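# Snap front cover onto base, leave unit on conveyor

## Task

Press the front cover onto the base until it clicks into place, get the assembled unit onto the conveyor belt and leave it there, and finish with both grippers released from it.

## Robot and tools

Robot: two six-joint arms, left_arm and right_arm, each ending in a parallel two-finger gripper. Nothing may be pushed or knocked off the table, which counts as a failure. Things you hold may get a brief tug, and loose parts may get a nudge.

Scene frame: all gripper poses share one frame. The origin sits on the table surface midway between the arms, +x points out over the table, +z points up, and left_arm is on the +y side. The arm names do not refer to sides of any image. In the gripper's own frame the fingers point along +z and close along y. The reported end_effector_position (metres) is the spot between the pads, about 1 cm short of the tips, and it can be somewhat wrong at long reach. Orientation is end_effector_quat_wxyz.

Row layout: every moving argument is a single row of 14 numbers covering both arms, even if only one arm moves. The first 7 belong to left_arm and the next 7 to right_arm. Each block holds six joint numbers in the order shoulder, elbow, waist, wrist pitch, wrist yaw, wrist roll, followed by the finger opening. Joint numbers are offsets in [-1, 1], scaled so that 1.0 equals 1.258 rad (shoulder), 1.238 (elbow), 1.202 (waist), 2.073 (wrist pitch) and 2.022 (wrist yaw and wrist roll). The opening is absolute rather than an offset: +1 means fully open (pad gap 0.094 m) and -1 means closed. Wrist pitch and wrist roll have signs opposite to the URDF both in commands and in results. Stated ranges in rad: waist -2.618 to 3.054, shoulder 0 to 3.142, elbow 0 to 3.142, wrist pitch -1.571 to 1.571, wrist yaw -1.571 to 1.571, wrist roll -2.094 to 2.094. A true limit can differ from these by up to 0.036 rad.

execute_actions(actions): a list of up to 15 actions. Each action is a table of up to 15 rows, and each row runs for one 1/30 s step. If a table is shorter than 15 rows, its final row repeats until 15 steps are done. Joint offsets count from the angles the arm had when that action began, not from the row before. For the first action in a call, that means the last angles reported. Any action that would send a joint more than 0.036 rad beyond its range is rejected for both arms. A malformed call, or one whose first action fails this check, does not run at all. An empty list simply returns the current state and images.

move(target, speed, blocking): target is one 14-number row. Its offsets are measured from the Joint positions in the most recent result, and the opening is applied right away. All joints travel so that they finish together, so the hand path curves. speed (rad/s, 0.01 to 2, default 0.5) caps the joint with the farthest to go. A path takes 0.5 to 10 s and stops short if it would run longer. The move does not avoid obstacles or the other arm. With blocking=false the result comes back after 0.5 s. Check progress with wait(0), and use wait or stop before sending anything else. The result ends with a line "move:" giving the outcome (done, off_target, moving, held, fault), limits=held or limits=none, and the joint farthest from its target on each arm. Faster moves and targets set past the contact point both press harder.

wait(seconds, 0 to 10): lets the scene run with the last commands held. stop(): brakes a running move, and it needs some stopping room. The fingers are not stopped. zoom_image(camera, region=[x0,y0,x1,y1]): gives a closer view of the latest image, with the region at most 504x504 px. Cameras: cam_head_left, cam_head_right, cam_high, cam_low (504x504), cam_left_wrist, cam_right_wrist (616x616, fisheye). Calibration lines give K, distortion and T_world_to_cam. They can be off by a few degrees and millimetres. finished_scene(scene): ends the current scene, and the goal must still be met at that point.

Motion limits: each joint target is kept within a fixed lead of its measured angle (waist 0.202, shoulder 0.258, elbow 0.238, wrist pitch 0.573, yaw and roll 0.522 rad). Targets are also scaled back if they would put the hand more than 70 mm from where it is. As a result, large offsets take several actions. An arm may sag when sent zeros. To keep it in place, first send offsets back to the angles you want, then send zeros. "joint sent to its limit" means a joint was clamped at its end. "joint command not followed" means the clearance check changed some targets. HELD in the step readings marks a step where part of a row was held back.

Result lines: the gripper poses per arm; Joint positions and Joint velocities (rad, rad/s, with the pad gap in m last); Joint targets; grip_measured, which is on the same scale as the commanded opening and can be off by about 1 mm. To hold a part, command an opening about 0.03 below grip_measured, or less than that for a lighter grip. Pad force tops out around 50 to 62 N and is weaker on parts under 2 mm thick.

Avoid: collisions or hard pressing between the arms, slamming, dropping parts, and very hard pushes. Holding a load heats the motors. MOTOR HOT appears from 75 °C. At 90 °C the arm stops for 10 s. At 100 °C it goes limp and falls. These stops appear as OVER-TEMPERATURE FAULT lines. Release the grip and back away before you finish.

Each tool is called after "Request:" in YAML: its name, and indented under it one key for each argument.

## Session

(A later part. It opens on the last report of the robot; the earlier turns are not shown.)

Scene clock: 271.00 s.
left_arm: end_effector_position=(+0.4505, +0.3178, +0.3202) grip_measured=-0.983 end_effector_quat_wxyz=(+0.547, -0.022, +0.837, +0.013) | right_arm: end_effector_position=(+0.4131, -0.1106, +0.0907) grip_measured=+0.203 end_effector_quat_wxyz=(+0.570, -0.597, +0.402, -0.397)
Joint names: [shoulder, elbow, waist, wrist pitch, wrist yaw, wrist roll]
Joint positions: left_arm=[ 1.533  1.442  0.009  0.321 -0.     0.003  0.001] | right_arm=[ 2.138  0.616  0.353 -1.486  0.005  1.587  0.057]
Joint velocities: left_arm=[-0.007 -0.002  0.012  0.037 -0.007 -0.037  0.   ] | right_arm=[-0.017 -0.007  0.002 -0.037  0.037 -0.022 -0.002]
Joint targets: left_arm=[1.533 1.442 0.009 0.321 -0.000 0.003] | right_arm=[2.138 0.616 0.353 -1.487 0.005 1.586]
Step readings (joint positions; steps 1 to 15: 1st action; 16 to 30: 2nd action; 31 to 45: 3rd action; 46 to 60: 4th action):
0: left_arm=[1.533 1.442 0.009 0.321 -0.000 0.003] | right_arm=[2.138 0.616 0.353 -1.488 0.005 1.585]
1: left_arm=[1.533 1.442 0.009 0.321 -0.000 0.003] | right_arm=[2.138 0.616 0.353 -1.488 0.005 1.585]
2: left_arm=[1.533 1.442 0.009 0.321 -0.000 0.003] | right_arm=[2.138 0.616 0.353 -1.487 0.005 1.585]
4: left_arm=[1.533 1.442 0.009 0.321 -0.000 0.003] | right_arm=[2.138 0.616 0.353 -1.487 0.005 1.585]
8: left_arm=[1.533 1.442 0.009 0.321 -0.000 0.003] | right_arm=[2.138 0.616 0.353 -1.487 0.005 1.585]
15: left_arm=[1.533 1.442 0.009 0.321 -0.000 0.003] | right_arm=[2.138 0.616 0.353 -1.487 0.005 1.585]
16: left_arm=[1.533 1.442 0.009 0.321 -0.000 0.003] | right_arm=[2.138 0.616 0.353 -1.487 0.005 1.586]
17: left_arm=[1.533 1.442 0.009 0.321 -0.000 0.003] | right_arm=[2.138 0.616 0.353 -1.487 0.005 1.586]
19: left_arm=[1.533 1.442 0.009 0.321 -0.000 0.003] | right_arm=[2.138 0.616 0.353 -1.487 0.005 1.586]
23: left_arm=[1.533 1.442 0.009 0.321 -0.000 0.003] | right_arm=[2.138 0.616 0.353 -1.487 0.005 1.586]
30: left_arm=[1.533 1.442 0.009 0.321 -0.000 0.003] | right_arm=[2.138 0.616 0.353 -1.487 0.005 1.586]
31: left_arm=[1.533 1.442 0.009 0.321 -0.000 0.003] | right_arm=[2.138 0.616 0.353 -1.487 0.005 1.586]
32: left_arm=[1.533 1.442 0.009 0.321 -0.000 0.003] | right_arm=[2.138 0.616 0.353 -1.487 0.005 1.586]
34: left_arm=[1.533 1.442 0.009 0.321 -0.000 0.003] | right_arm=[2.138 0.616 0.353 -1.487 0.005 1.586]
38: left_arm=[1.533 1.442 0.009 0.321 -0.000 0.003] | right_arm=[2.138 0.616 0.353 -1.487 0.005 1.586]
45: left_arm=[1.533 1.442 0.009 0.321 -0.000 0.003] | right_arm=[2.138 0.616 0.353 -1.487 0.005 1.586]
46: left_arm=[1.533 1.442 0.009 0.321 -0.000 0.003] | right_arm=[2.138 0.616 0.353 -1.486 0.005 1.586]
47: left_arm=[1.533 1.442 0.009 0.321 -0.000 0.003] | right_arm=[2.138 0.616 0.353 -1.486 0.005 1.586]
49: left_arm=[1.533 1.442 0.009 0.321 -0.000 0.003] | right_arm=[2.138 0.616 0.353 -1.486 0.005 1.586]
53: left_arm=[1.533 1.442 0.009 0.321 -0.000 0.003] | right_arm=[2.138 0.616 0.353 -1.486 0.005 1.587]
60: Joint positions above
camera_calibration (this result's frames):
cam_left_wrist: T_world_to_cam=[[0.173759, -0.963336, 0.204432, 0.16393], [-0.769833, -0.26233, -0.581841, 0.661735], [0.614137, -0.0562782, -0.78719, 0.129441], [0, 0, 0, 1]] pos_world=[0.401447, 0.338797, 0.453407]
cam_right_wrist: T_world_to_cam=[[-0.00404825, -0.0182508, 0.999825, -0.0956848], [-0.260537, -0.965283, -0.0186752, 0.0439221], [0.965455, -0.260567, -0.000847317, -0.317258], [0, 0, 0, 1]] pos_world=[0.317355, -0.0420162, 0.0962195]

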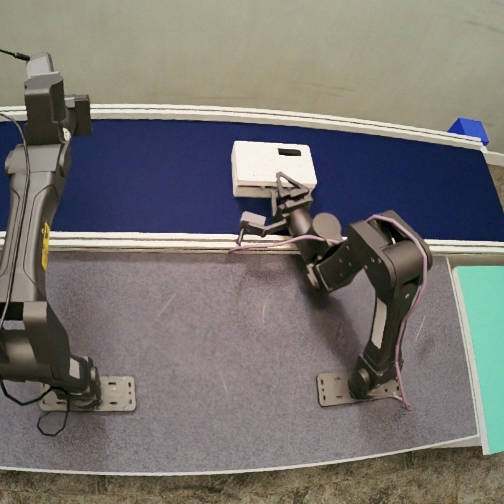

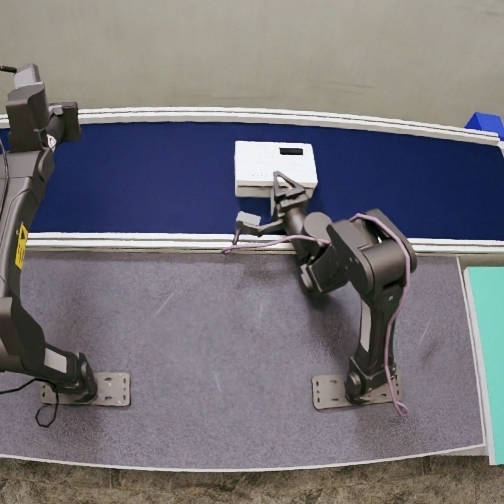

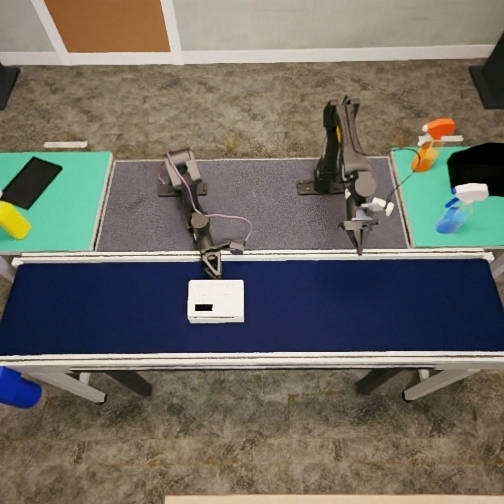

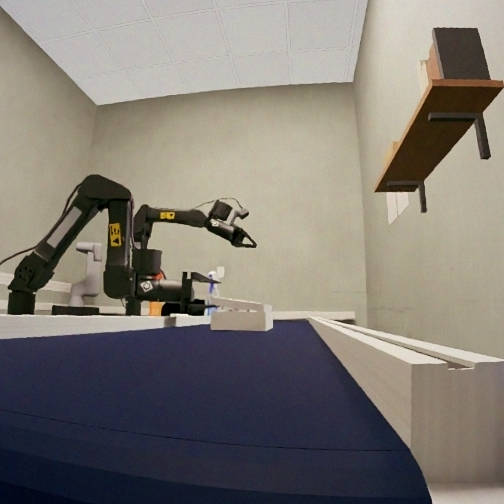

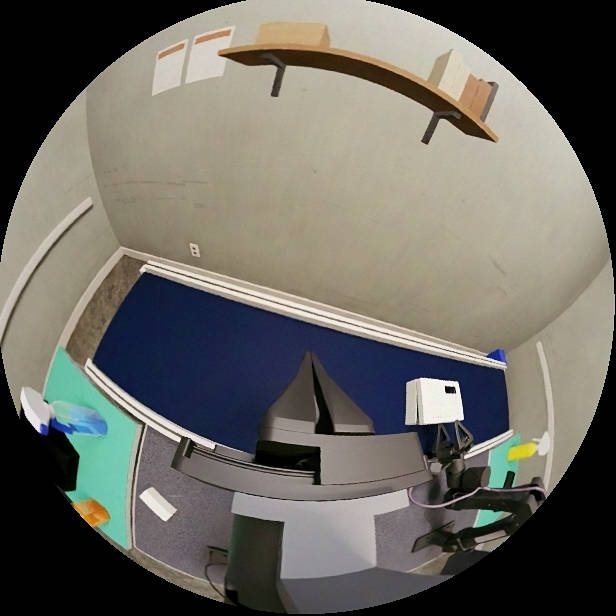

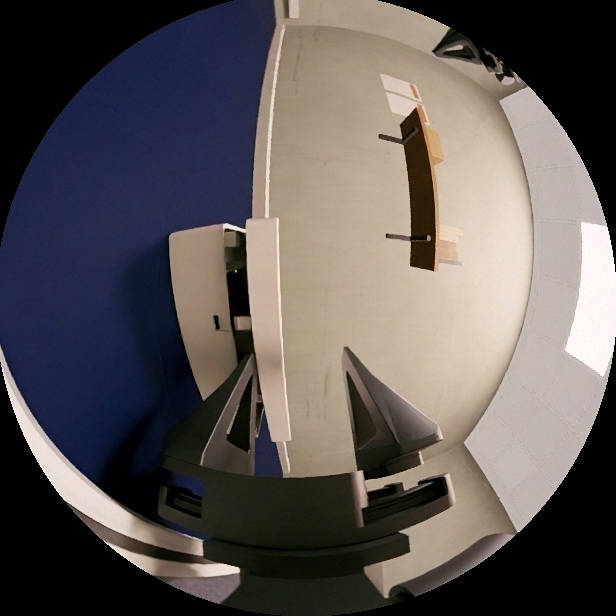

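Lifted. Advance ~8 mm, then lower.

Request:
move:
  target: [0,0,0,0,0,0,-1,0.03,0.045,-0.012,0,0,0,0.2]
  speed: 0.04

Request:
execute_actions:
  actions:
    - [[0,0,0,0,0,0,-1,0,0,0,0,0,0,0.4]]
    - [[0,0,0,0,0,0,-1,0,0,0,0,0,0,0.6]]

Request:
zoom_image:
  camera: "cam_low"
  region: [190,285,290,345]

Request:
zoom_image:
  camera: "cam_right_wrist"
  region: [130,200,330,460]

Scene clock: 280.07 s.
left_arm: end_effector_position=(+0.4505, +0.3178, +0.3202) grip_measured=-0.983 end_effector_quat_wxyz=(+0.547, -0.022, +0.837, +0.013) | right_arm: end_effector_position=(+0.4214, -0.1100, +0.0908) grip_measured=+0.203 end_effector_quat_wxyz=(+0.572, -0.593, +0.401, -0.401)
Joint names: [shoulder, elbow, waist, wrist pitch, wrist yaw, wrist roll]
Joint positions: left_arm=[ 1.533  1.442  0.009  0.321 -0.     0.003  0.001] | right_arm=[ 2.161  0.65   0.348 -1.486  0.005  1.587  0.057]
Joint velocities: left_arm=[-0.012 -0.012  0.002  0.037 -0.022 -0.007 -0.   ] | right_arm=[-0.037  0.022  0.017  0.066  0.051  0.022  0.   ]
Joint targets: left_arm=[1.533 1.442 0.009 0.321 -0.000 0.003] | right_arm=[2.176 0.672 0.338 -1.486 0.005 1.586]
move: off_target (right_arm); limits=none; left_arm: farthest joint: the waist, 0.000 radians from its target (0.000 radians at the start); right_arm: farthest joint: the elbow, 0.021 radians from its target (0.056 radians at the start)
camera_calibration (this result's frames):
cam_left_wrist: T_world_to_cam=[[0.173759, -0.963336, 0.204432, 0.16393], [-0.769833, -0.26233, -0.581841, 0.661735], [0.614137, -0.0562782, -0.78719, 0.129441], [0, 0, 0, 1]] pos_world=[0.401447, 0.338797, 0.453407]
cam_right_wrist: T_world_to_cam=[[-0.0141005, -0.0220772, 0.999657, -0.0919149], [-0.265103, -0.963895, -0.0250268, 0.0493167], [0.964117, -0.265365, 0.00773865, -0.32579], [0, 0, 0, 1]] pos_world=[0.325877, -0.0409463, 0.0956388]

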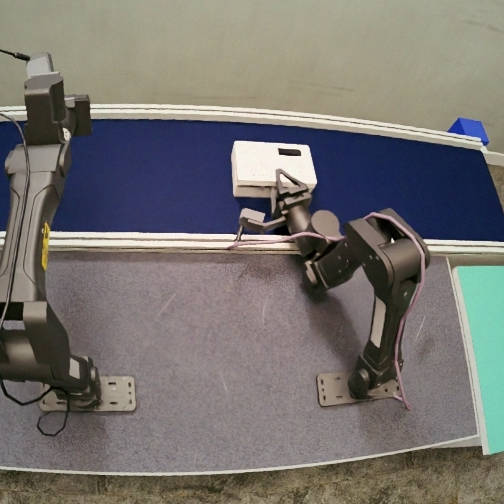

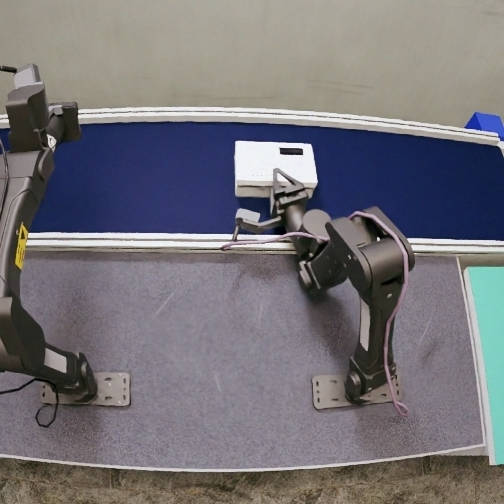

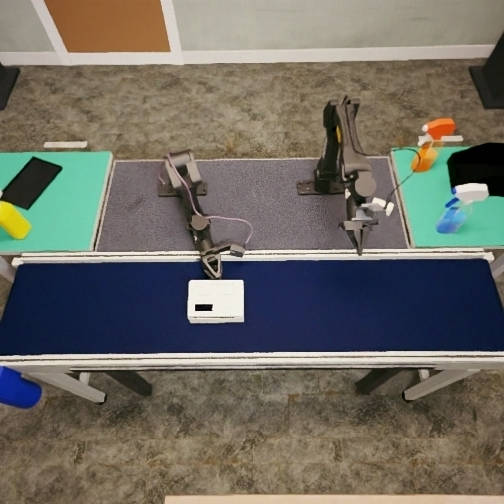

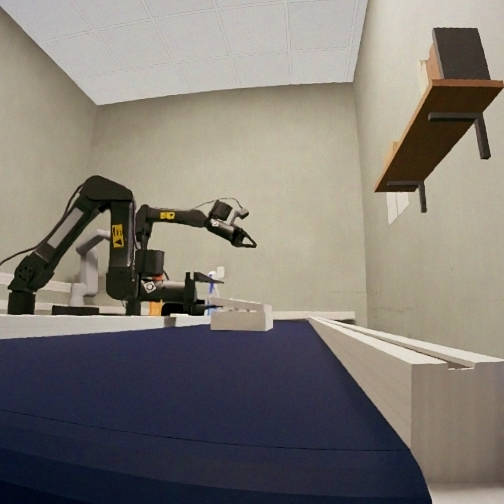

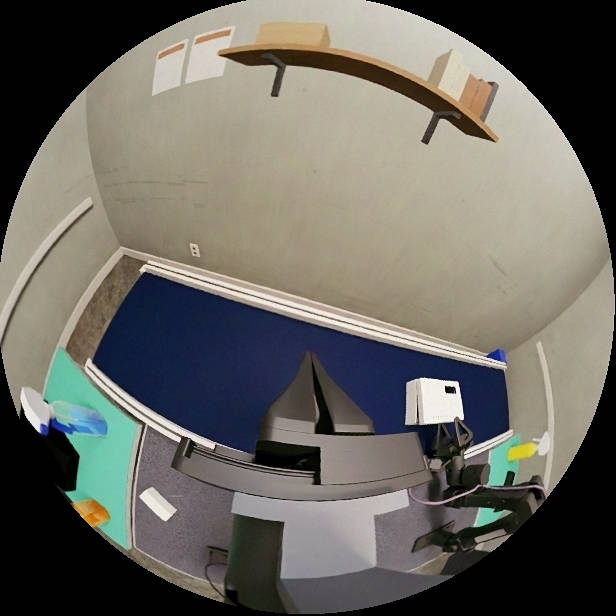

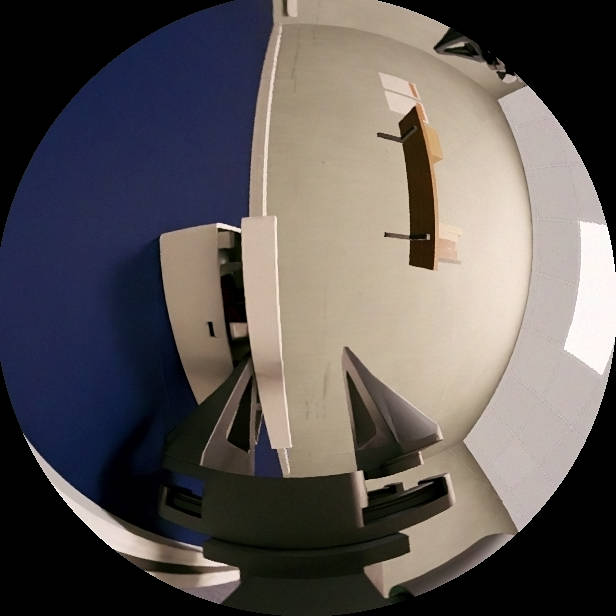

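Scene clock: 281.07 s.
left_arm: end_effector_position=(+0.4505, +0.3178, +0.3202) grip_measured=-0.983 end_effector_quat_wxyz=(+0.547, -0.022, +0.837, +0.013) | right_arm: end_effector_position=(+0.4214, -0.1100, +0.0907) grip_measured=+0.597 end_effector_quat_wxyz=(+0.572, -0.593, +0.401, -0.401)
Joint names: [shoulder, elbow, waist, wrist pitch, wrist yaw, wrist roll]
Joint positions: left_arm=[ 1.533  1.442  0.009  0.321 -0.     0.003  0.001] | right_arm=[ 2.161  0.65   0.348 -1.486  0.005  1.587  0.075]
Joint velocities: left_arm=[ 0.007 -0.002 -0.012  0.022 -0.007 -0.022 -0.   ] | right_arm=[-0.007  0.002  0.002 -0.037 -0.037  0.051  0.001]
Joint targets: left_arm=[1.533 1.442 0.009 0.321 -0.000 0.003] | right_arm=[2.161 0.650 0.348 -1.486 0.005 1.587]
Step readings (joint positions; steps 1 to 15: 1st action; 16 to 30: 2nd action):
0: left_arm=[1.533 1.442 0.009 0.321 -0.000 0.003] | right_arm=[2.161 0.650 0.348 -1.486 0.005 1.587]
1: left_arm=[1.533 1.442 0.009 0.321 -0.000 0.003] | right_arm=[2.161 0.650 0.348 -1.486 0.005 1.587]
2: left_arm=[1.533 1.442 0.009 0.321 -0.000 0.003] | right_arm=[2.161 0.650 0.348 -1.486 0.005 1.587]
4: left_arm=[1.533 1.442 0.009 0.321 -0.000 0.003] | right_arm=[2.161 0.650 0.348 -1.486 0.005 1.587]
8: left_arm=[1.533 1.442 0.009 0.321 -0.000 0.003] | right_arm=[2.161 0.650 0.348 -1.486 0.005 1.587]
15: left_arm=[1.533 1.442 0.009 0.321 -0.000 0.003] | right_arm=[2.161 0.650 0.348 -1.486 0.005 1.587]
16: left_arm=[1.533 1.442 0.009 0.321 -0.000 0.003] | right_arm=[2.161 0.650 0.348 -1.486 0.005 1.587]
17: left_arm=[1.533 1.442 0.009 0.321 -0.000 0.003] | right_arm=[2.161 0.650 0.348 -1.486 0.005 1.587]
19: left_arm=[1.533 1.442 0.009 0.321 -0.000 0.003] | right_arm=[2.161 0.650 0.348 -1.486 0.005 1.587]
23: left_arm=[1.533 1.442 0.009 0.321 -0.000 0.003] | right_arm=[2.161 0.650 0.348 -1.486 0.005 1.587]
30: Joint positions above
camera_calibration (this result's frames):
cam_left_wrist: T_world_to_cam=[[0.173759, -0.963336, 0.204432, 0.16393], [-0.769833, -0.26233, -0.581841, 0.661735], [0.614137, -0.0562782, -0.78719, 0.129441], [0, 0, 0, 1]] pos_world=[0.401447, 0.338797, 0.453407]
cam_right_wrist: T_world_to_cam=[[-0.0138802, -0.0215837, 0.999671, -0.09186], [-0.265099, -0.96391, -0.0244924, 0.0492612], [0.964121, -0.265352, 0.00765743, -0.32578], [0, 0, 0, 1]] pos_world=[0.325875, -0.0409457, 0.0955309]

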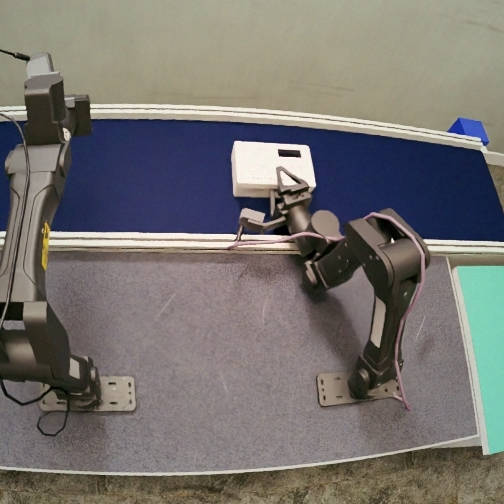

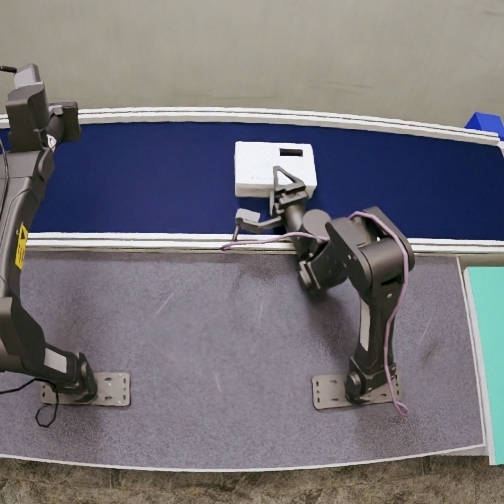

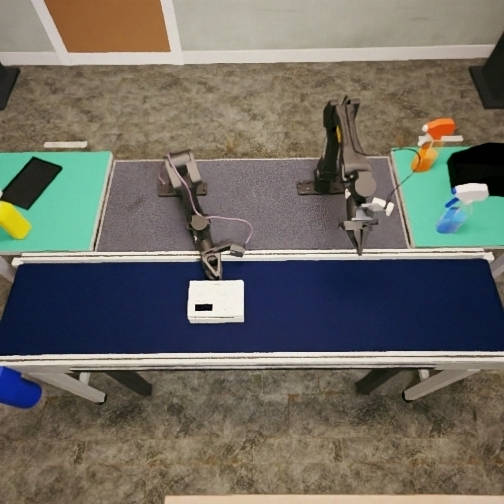

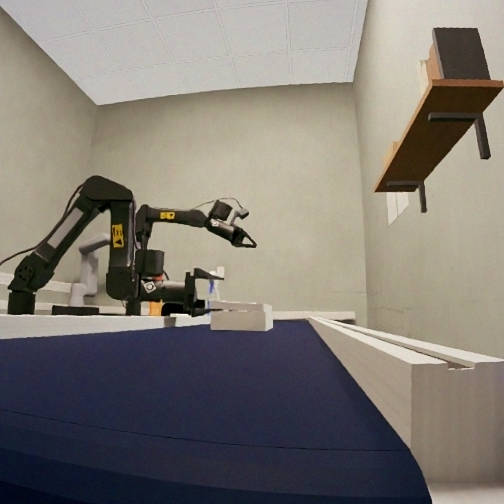

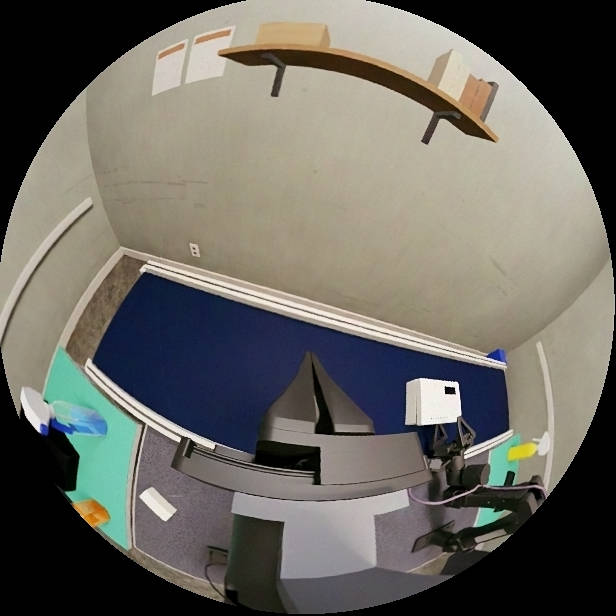

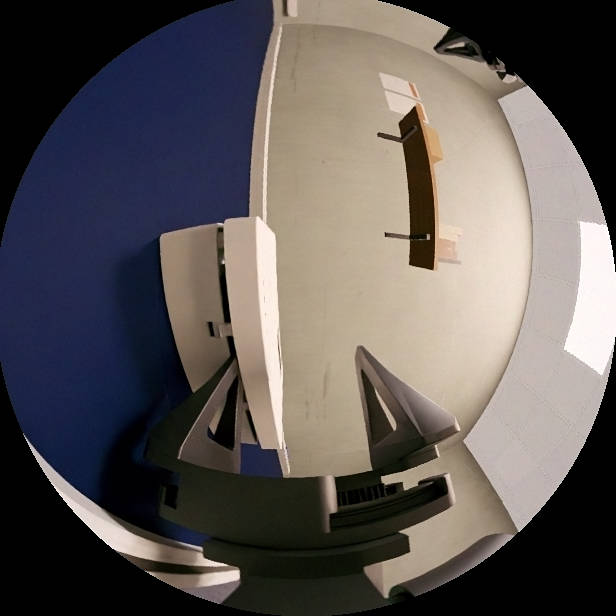

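Region (190, 285, 290, 345) of cam_low's 504x504 image, scaled by 5.040, with more detail than that image has; it fills the top 302 rows of this view, and the rest is white.

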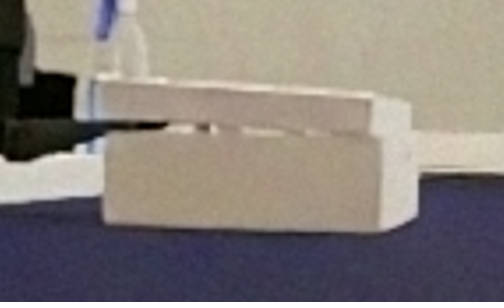

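Region (130, 200, 330, 460) of cam_right_wrist's 616x616 image, scaled by 1.938, with more detail than that image has; it fills the left 388 columns of this view, and the rest is white.

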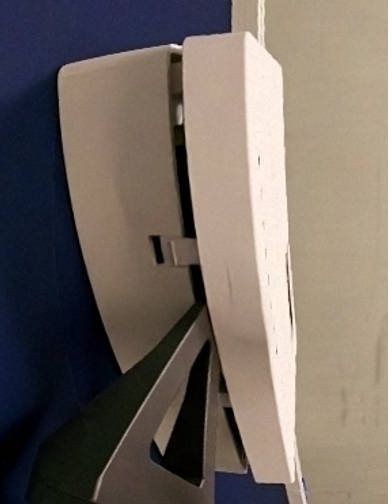

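Finger slid. Grip it instead.

Request:
execute_actions:
  actions:
    - [[0,0,0,0,0,0,-1,0,0,0,0,0,0,0.3]]
    - [[0,0,0,0,0,0,-1,0,0,0,0,0,0,0]]
    - [[0,0,0,0,0,0,-1,0.03,0,0,0,0,0,-0.3]]
    - [[0,0,0,0,0,0,-1,0,0,0,0,0,0,-0.5]]
    - [[0,0,0,0,0,0,-1,0,0,0,0,0,0,-0.72]]
    - [[0,0,0,0,0,0,-1,0,0,0,0,0,0,-0.72]]

Request:
move:
  target: [0,0,0,0,0,0,-1,0.025,0.038,-0.01,0,0,0,-0.72]
  speed: 0.04

Request:
zoom_image:
  camera: "cam_low"
  region: [180,275,290,345]

Request:
zoom_image:
  camera: "cam_high"
  region: [175,265,255,335]

Scene clock: 290.87 s.
left_arm: end_effector_position=(+0.4505, +0.3178, +0.3202) grip_measured=-0.983 end_effector_quat_wxyz=(+0.547, -0.022, +0.837, +0.013) | right_arm: end_effector_position=(+0.4205, -0.1102, +0.0786) grip_measured=-0.652 end_effector_quat_wxyz=(+0.564, -0.600, +0.406, -0.396)
Joint names: [shoulder, elbow, waist, wrist pitch, wrist yaw, wrist roll]
Joint positions: left_arm=[ 1.533  1.442  0.009  0.321 -0.     0.003  0.001] | right_arm=[ 2.188  0.65   0.348 -1.488  0.004  1.588  0.016]
Joint velocities: left_arm=[-0.012 -0.022  0.002  0.037  0.022  0.007 -0.001] | right_arm=[ 0.002  0.007 -0.007  0.022  0.007 -0.037 -0.001]
Joint targets: left_arm=[1.533 1.442 0.009 0.321 -0.000 0.003] | right_arm=[2.188 0.650 0.348 -1.488 0.004 1.588]
Step readings (joint positions; steps 1 to 15: 1st action; 16 to 30: 2nd action; 31 to 45: 3rd action; 46 to 60: 4th action; 61 to 75: 5th action; 76 to 90: 6th action):
0: left_arm=[1.533 1.442 0.009 0.321 -0.000 0.003] | right_arm=[2.161 0.650 0.348 -1.486 0.005 1.587]
1: left_arm=[1.533 1.442 0.009 0.321 -0.000 0.003] | right_arm=[2.161 0.650 0.348 -1.486 0.005 1.587]
2: left_arm=[1.533 1.442 0.009 0.321 -0.000 0.003] | right_arm=[2.161 0.650 0.348 -1.486 0.005 1.587]
4: left_arm=[1.533 1.442 0.009 0.321 -0.000 0.003] | right_arm=[2.161 0.650 0.348 -1.486 0.005 1.587]
8: left_arm=[1.533 1.442 0.009 0.321 -0.000 0.003] | right_arm=[2.161 0.650 0.348 -1.486 0.005 1.587]
15: left_arm=[1.533 1.442 0.009 0.321 -0.000 0.003] | right_arm=[2.161 0.650 0.348 -1.486 0.005 1.587]
16: left_arm=[1.533 1.442 0.009 0.321 -0.000 0.003] | right_arm=[2.161 0.650 0.348 -1.485 0.005 1.587]
17: left_arm=[1.533 1.442 0.009 0.321 -0.000 0.003] | right_arm=[2.161 0.650 0.348 -1.485 0.005 1.588]
19: left_arm=[1.533 1.442 0.009 0.321 -0.000 0.003] | right_arm=[2.161 0.650 0.348 -1.485 0.005 1.588]
23: left_arm=[1.533 1.442 0.009 0.321 -0.000 0.003] | right_arm=[2.161 0.650 0.348 -1.485 0.005 1.588]
30: left_arm=[1.533 1.442 0.009 0.321 -0.000 0.003] | right_arm=[2.161 0.650 0.348 -1.485 0.005 1.588]
31: left_arm=[1.533 1.442 0.009 0.321 -0.000 0.003] | right_arm=[2.164 0.650 0.348 -1.486 0.005 1.588]
32: left_arm=[1.533 1.442 0.009 0.321 -0.000 0.003] | right_arm=[2.168 0.650 0.348 -1.488 0.005 1.588]
34: left_arm=[1.533 1.442 0.009 0.321 -0.000 0.003] | right_arm=[2.179 0.650 0.348 -1.488 0.005 1.588]
38: left_arm=[1.533 1.442 0.009 0.321 -0.000 0.003] | right_arm=[2.188 0.650 0.348 -1.483 0.005 1.588]
45: left_arm=[1.533 1.442 0.009 0.321 -0.000 0.003] | right_arm=[2.188 0.650 0.348 -1.483 0.005 1.588]
46: left_arm=[1.533 1.442 0.009 0.321 -0.000 0.003] | right_arm=[2.188 0.650 0.348 -1.482 0.005 1.588]
47: left_arm=[1.533 1.442 0.009 0.321 -0.000 0.003] | right_arm=[2.188 0.650 0.348 -1.482 0.005 1.588]
49: left_arm=[1.533 1.442 0.009 0.321 -0.000 0.003] | right_arm=[2.188 0.650 0.348 -1.482 0.005 1.588]
53: left_arm=[1.533 1.442 0.009 0.321 -0.000 0.003] | right_arm=[2.188 0.650 0.348 -1.482 0.005 1.588]
60: left_arm=[1.533 1.442 0.009 0.321 -0.000 0.003] | right_arm=[2.188 0.650 0.348 -1.482 0.005 1.588]
61: left_arm=[1.533 1.442 0.009 0.321 -0.000 0.003] | right_arm=[2.188 0.650 0.348 -1.482 0.005 1.588]
62: left_arm=[1.533 1.442 0.009 0.321 -0.000 0.003] | right_arm=[2.188 0.650 0.348 -1.486 0.004 1.588]
64: left_arm=[1.533 1.442 0.009 0.321 -0.000 0.003] | right_arm=[2.188 0.650 0.348 -1.488 0.004 1.588]
68: left_arm=[1.533 1.442 0.009 0.321 -0.000 0.003] | right_arm=[2.188 0.650 0.348 -1.488 0.004 1.588]
75: left_arm=[1.533 1.442 0.009 0.321 -0.000 0.003] | right_arm=[2.188 0.650 0.348 -1.488 0.004 1.588]
76: left_arm=[1.533 1.442 0.009 0.321 -0.000 0.003] | right_arm=[2.188 0.650 0.348 -1.488 0.004 1.588]
77: left_arm=[1.533 1.442 0.009 0.321 -0.000 0.003] | right_arm=[2.188 0.650 0.348 -1.488 0.004 1.588]
79: left_arm=[1.533 1.442 0.009 0.321 -0.000 0.003] | right_arm=[2.188 0.650 0.348 -1.488 0.004 1.588]
83: left_arm=[1.533 1.442 0.009 0.321 -0.000 0.003] | right_arm=[2.188 0.650 0.348 -1.488 0.004 1.588]
90: Joint positions above
camera_calibration (this result's frames):
cam_left_wrist: T_world_to_cam=[[0.173759, -0.963336, 0.204432, 0.16393], [-0.769833, -0.26233, -0.581841, 0.661735], [0.614137, -0.0562782, -0.78719, 0.129441], [0, 0, 0, 1]] pos_world=[0.401447, 0.338797, 0.453407]
cam_right_wrist: T_world_to_cam=[[0.00876749, -0.0124488, 0.999884, -0.0883575], [-0.265105, -0.964171, -0.00967962, 0.0472949], [0.96418, -0.264989, -0.0117536, -0.323383], [0, 0, 0, 1]] pos_world=[0.325112, -0.0411926, 0.0850042]

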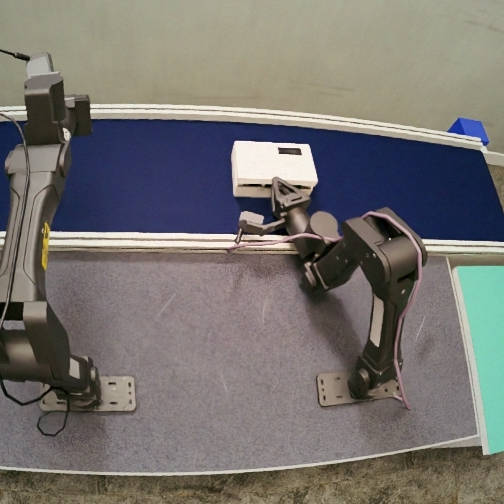

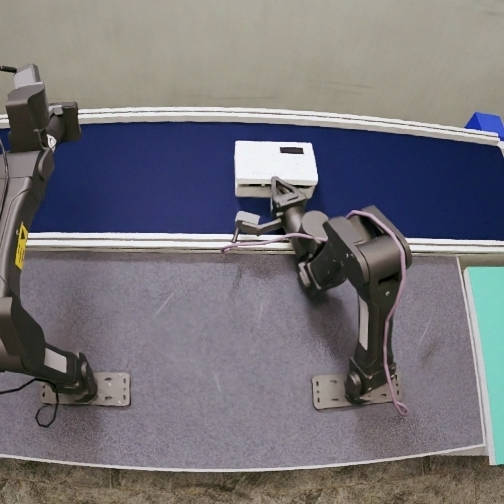

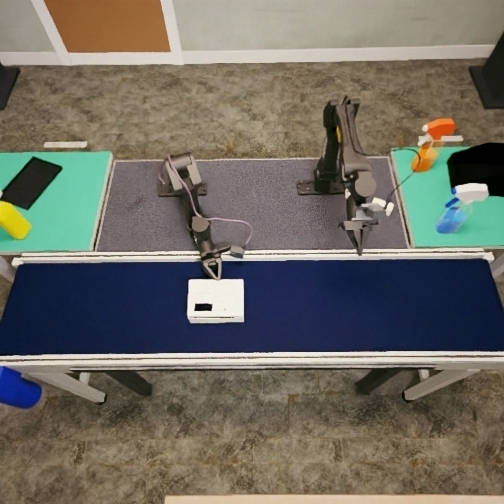

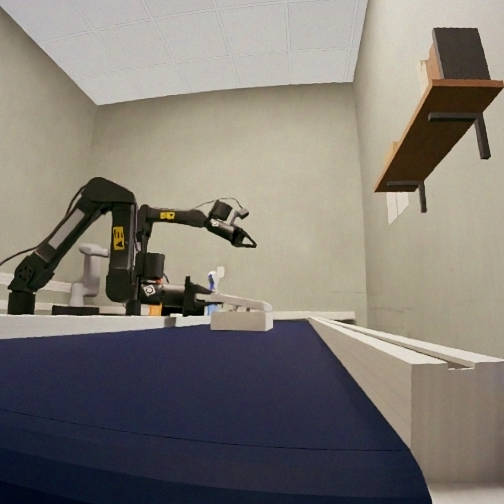

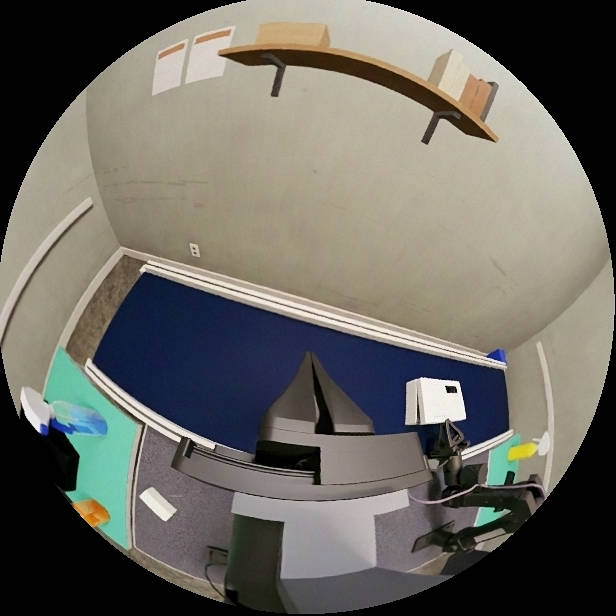

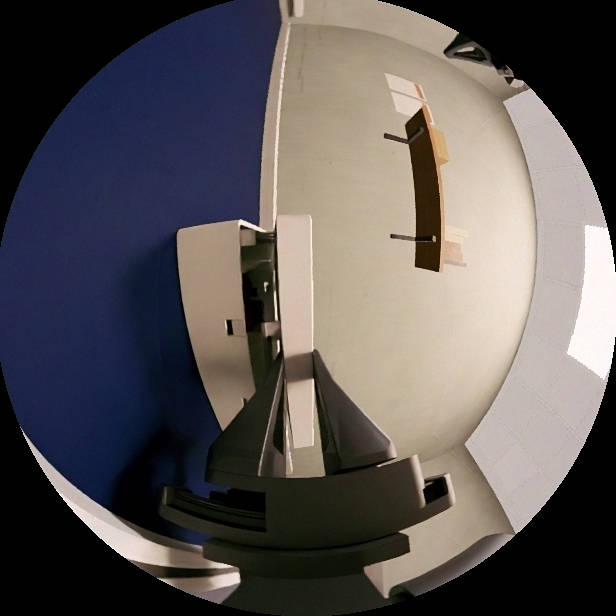

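Scene clock: 292.30 s.
left_arm: end_effector_position=(+0.4505, +0.3178, +0.3202) grip_measured=-0.983 end_effector_quat_wxyz=(+0.547, -0.022, +0.837, +0.013) | right_arm: end_effector_position=(+0.4264, -0.1092, +0.0789) grip_measured=-0.652 end_effector_quat_wxyz=(+0.566, -0.597, +0.405, -0.398)
Joint names: [shoulder, elbow, waist, wrist pitch, wrist yaw, wrist roll]
Joint positions: left_arm=[ 1.533  1.442  0.009  0.321 -0.     0.003  0.001] | right_arm=[ 2.204  0.676  0.346 -1.486  0.004  1.588  0.016]
Joint velocities: left_arm=[-0.032 -0.007  0.002 -0.066  0.022  0.037  0.   ] | right_arm=[-0.002  0.002 -0.022  0.037 -0.007  0.007 -0.   ]
Joint targets: left_arm=[1.533 1.442 0.009 0.321 -0.000 0.003] | right_arm=[2.220 0.697 0.336 -1.488 0.004 1.588]
move: off_target (right_arm); limits=none; left_arm: farthest joint: the waist, 0.000 radians from its target (0.000 radians at the start); right_arm: farthest joint: the elbow, 0.021 radians from its target (0.047 radians at the start)
camera_calibration (this result's frames):
cam_left_wrist: T_world_to_cam=[[0.173759, -0.963336, 0.204432, 0.16393], [-0.769833, -0.26233, -0.581841, 0.661735], [0.614137, -0.0562782, -0.78719, 0.129441], [0, 0, 0, 1]] pos_world=[0.401447, 0.338797, 0.453407]
cam_right_wrist: T_world_to_cam=[[0.00126003, -0.0153371, 0.999882, -0.0857698], [-0.267221, -0.963527, -0.0144428, 0.0512105], [0.963634, -0.267171, -0.00531247, -0.329267], [0, 0, 0, 1]] pos_world=[0.331086, -0.0399434, 0.08475]

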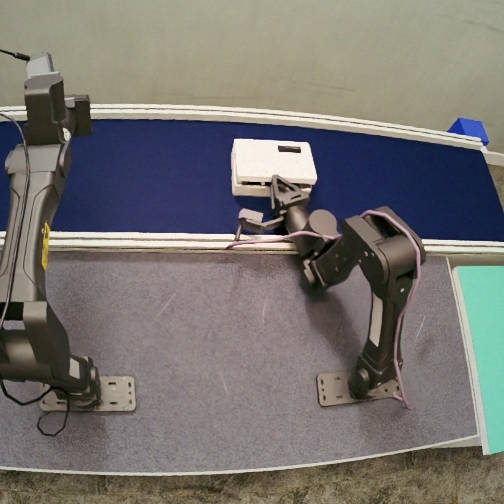

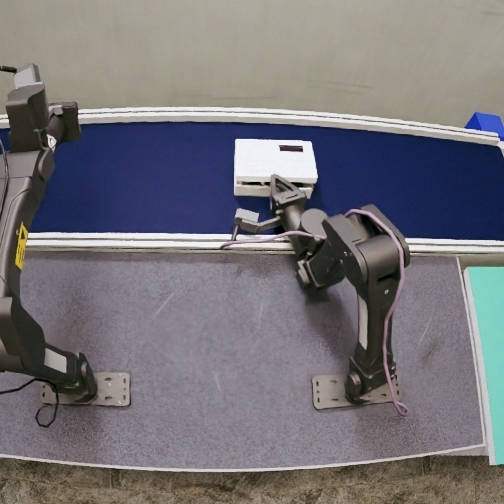

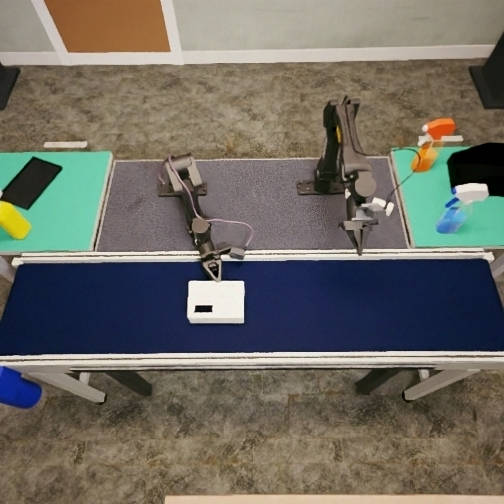

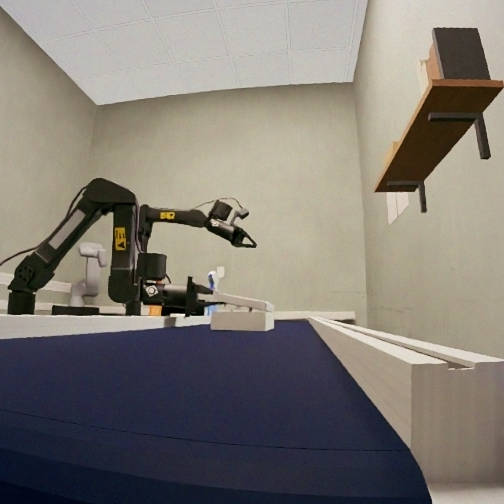

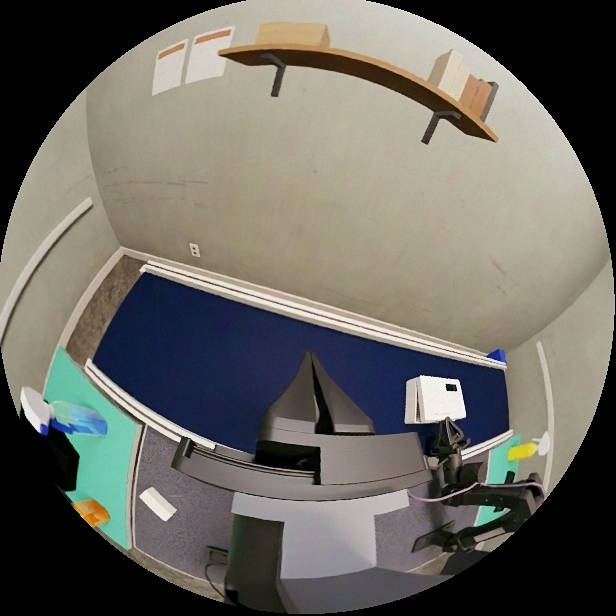

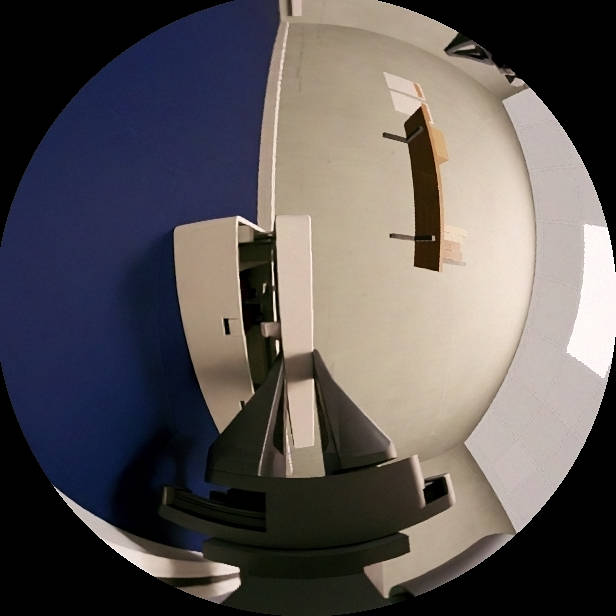

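Region (180, 275, 290, 345) of cam_low's 504x504 image, scaled by 4.582, with more detail than that image has; it fills the top 321 rows of this view, and the rest is white.

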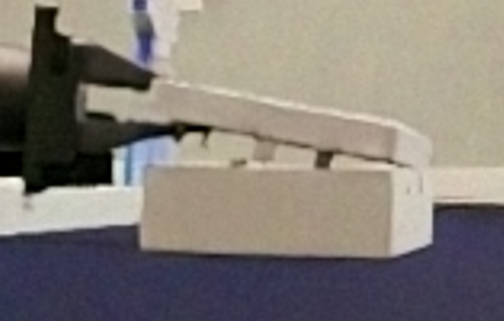

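Region (175, 265, 255, 335) of cam_high's 504x504 image, scaled by 6.300, with more detail than that image has; it fills the top 441 rows of this view, and the rest is white.

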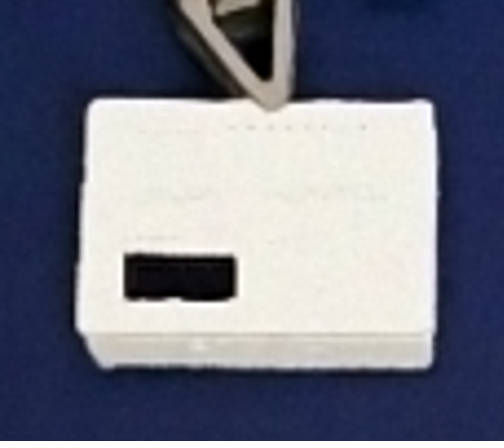

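Request:
move:
  target: [0,0,0,0,0,0,-1,0,0.035,0,-0.015,0.02,0,-0.72]
  speed: 0.04

Request:
zoom_image:
  camera: "cam_low"
  region: [180,275,290,345]

Request:
zoom_image:
  camera: "cam_head_left"
  region: [220,125,330,205]

Request:
zoom_image:
  camera: "cam_high"
  region: [175,265,255,335]

Scene clock: 300.43 s.
left_arm: end_effector_position=(+0.4505, +0.3178, +0.3202) grip_measured=-0.983 end_effector_quat_wxyz=(+0.547, -0.022, +0.837, +0.013) | right_arm: end_effector_position=(+0.4321, -0.1110, +0.0854) grip_measured=-0.652 end_effector_quat_wxyz=(+0.568, -0.587, +0.407, -0.409)
Joint names: [shoulder, elbow, waist, wrist pitch, wrist yaw, wrist roll]
Joint positions: left_arm=[ 1.533  1.442  0.009  0.321 -0.     0.003  0.001] | right_arm=[ 2.204  0.695  0.346 -1.488  0.026  1.588  0.016]
Joint velocities: left_arm=[-0.012 -0.027 -0.002 -0.051 -0.066  0.007 -0.   ] | right_arm=[ 0.002  0.002 -0.002  0.051  0.037 -0.022 -0.   ]
Joint targets: left_arm=[1.533 1.442 0.009 0.321 -0.000 0.003] | right_arm=[2.204 0.720 0.346 -1.517 0.045 1.588]
move: off_target (right_arm); limits=none; left_arm: farthest joint: the waist, 0.000 radians from its target (0.000 radians at the start); right_arm: farthest joint: the wrist pitch, 0.029 radians from its target (0.031 radians at the start)
camera_calibration (this result's frames):
cam_left_wrist: T_world_to_cam=[[0.173759, -0.963336, 0.204432, 0.16393], [-0.769833, -0.26233, -0.581841, 0.661735], [0.614137, -0.0562782, -0.78719, 0.129441], [0, 0, 0, 1]] pos_world=[0.401447, 0.338797, 0.453407]
cam_right_wrist: T_world_to_cam=[[-0.0186064, -0.021902, 0.999587, -0.0844316], [-0.287334, -0.957468, -0.0263276, 0.0614258], [0.95765, -0.287706, 0.0115218, -0.336418], [0, 0, 0, 1]] pos_world=[0.338249, -0.0398253, 0.0898901]

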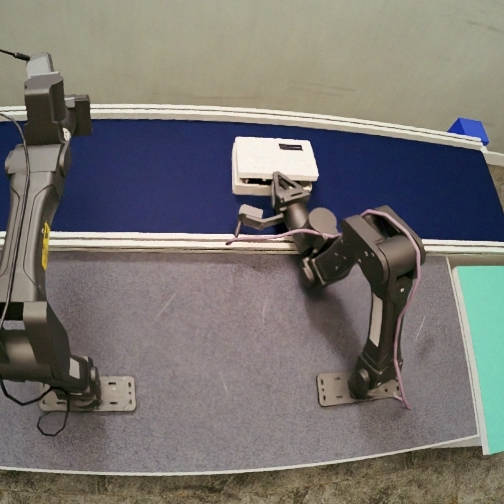

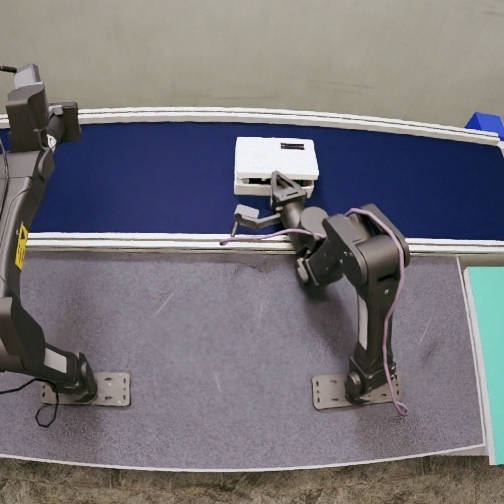

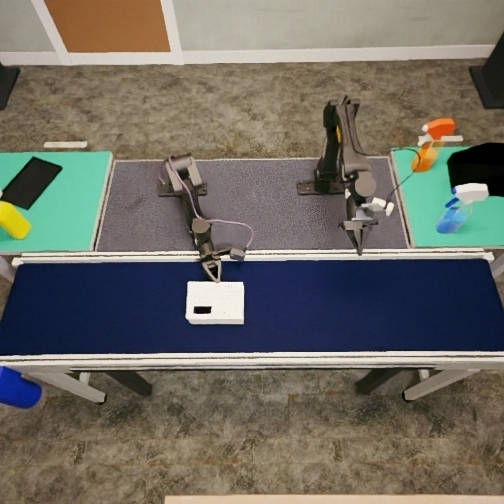

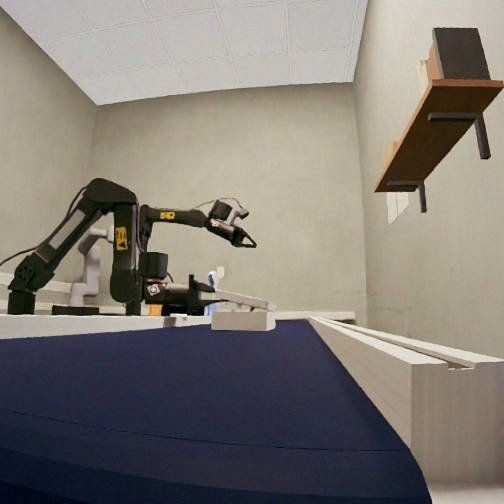

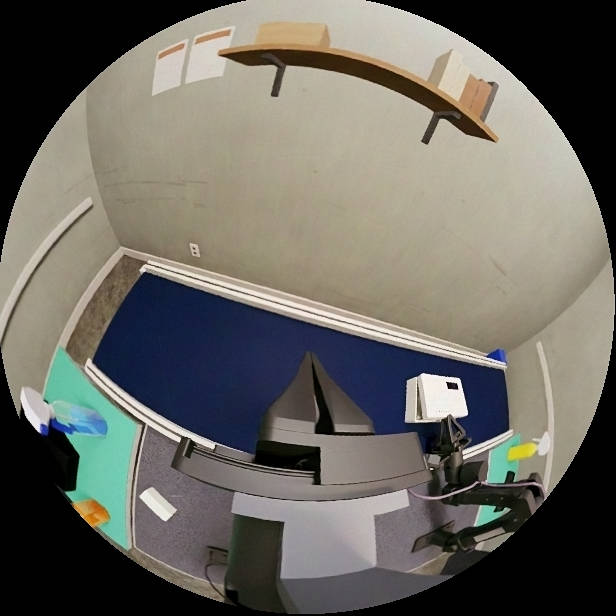

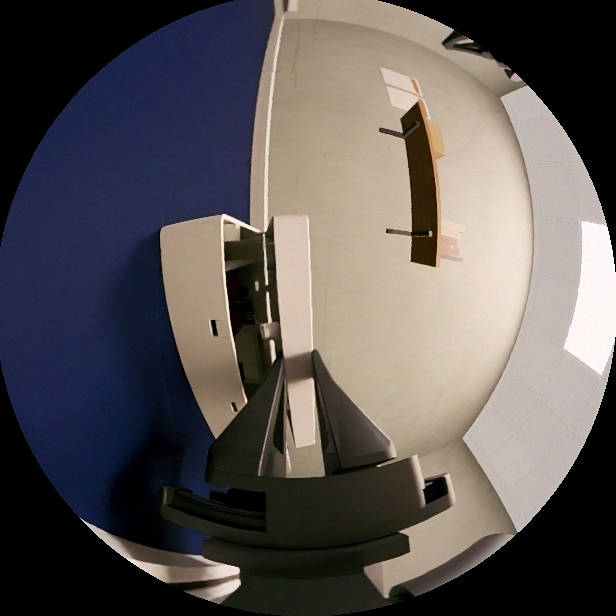

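Region (180, 275, 290, 345) of cam_low's 504x504 image, scaled by 4.582, with more detail than that image has; it fills the top 321 rows of this view, and the rest is white.

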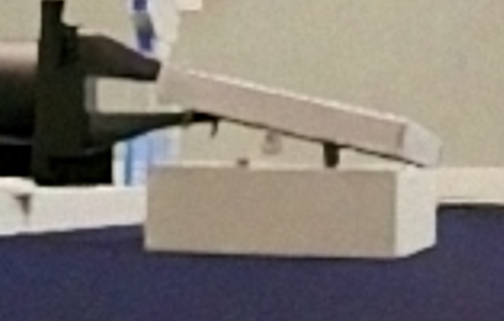

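Region (220, 125, 330, 205) of cam_head_left's 504x504 image, scaled by 4.582, with more detail than that image has; it fills the top 367 rows of this view, and the rest is white.

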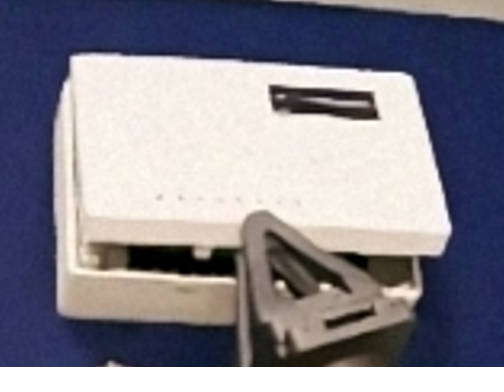

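Region (175, 265, 255, 335) of cam_high's 504x504 image, scaled by 6.300, with more detail than that image has; it fills the top 441 rows of this view, and the rest is white.

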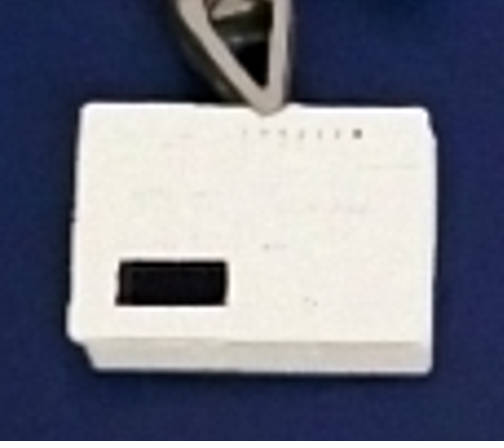

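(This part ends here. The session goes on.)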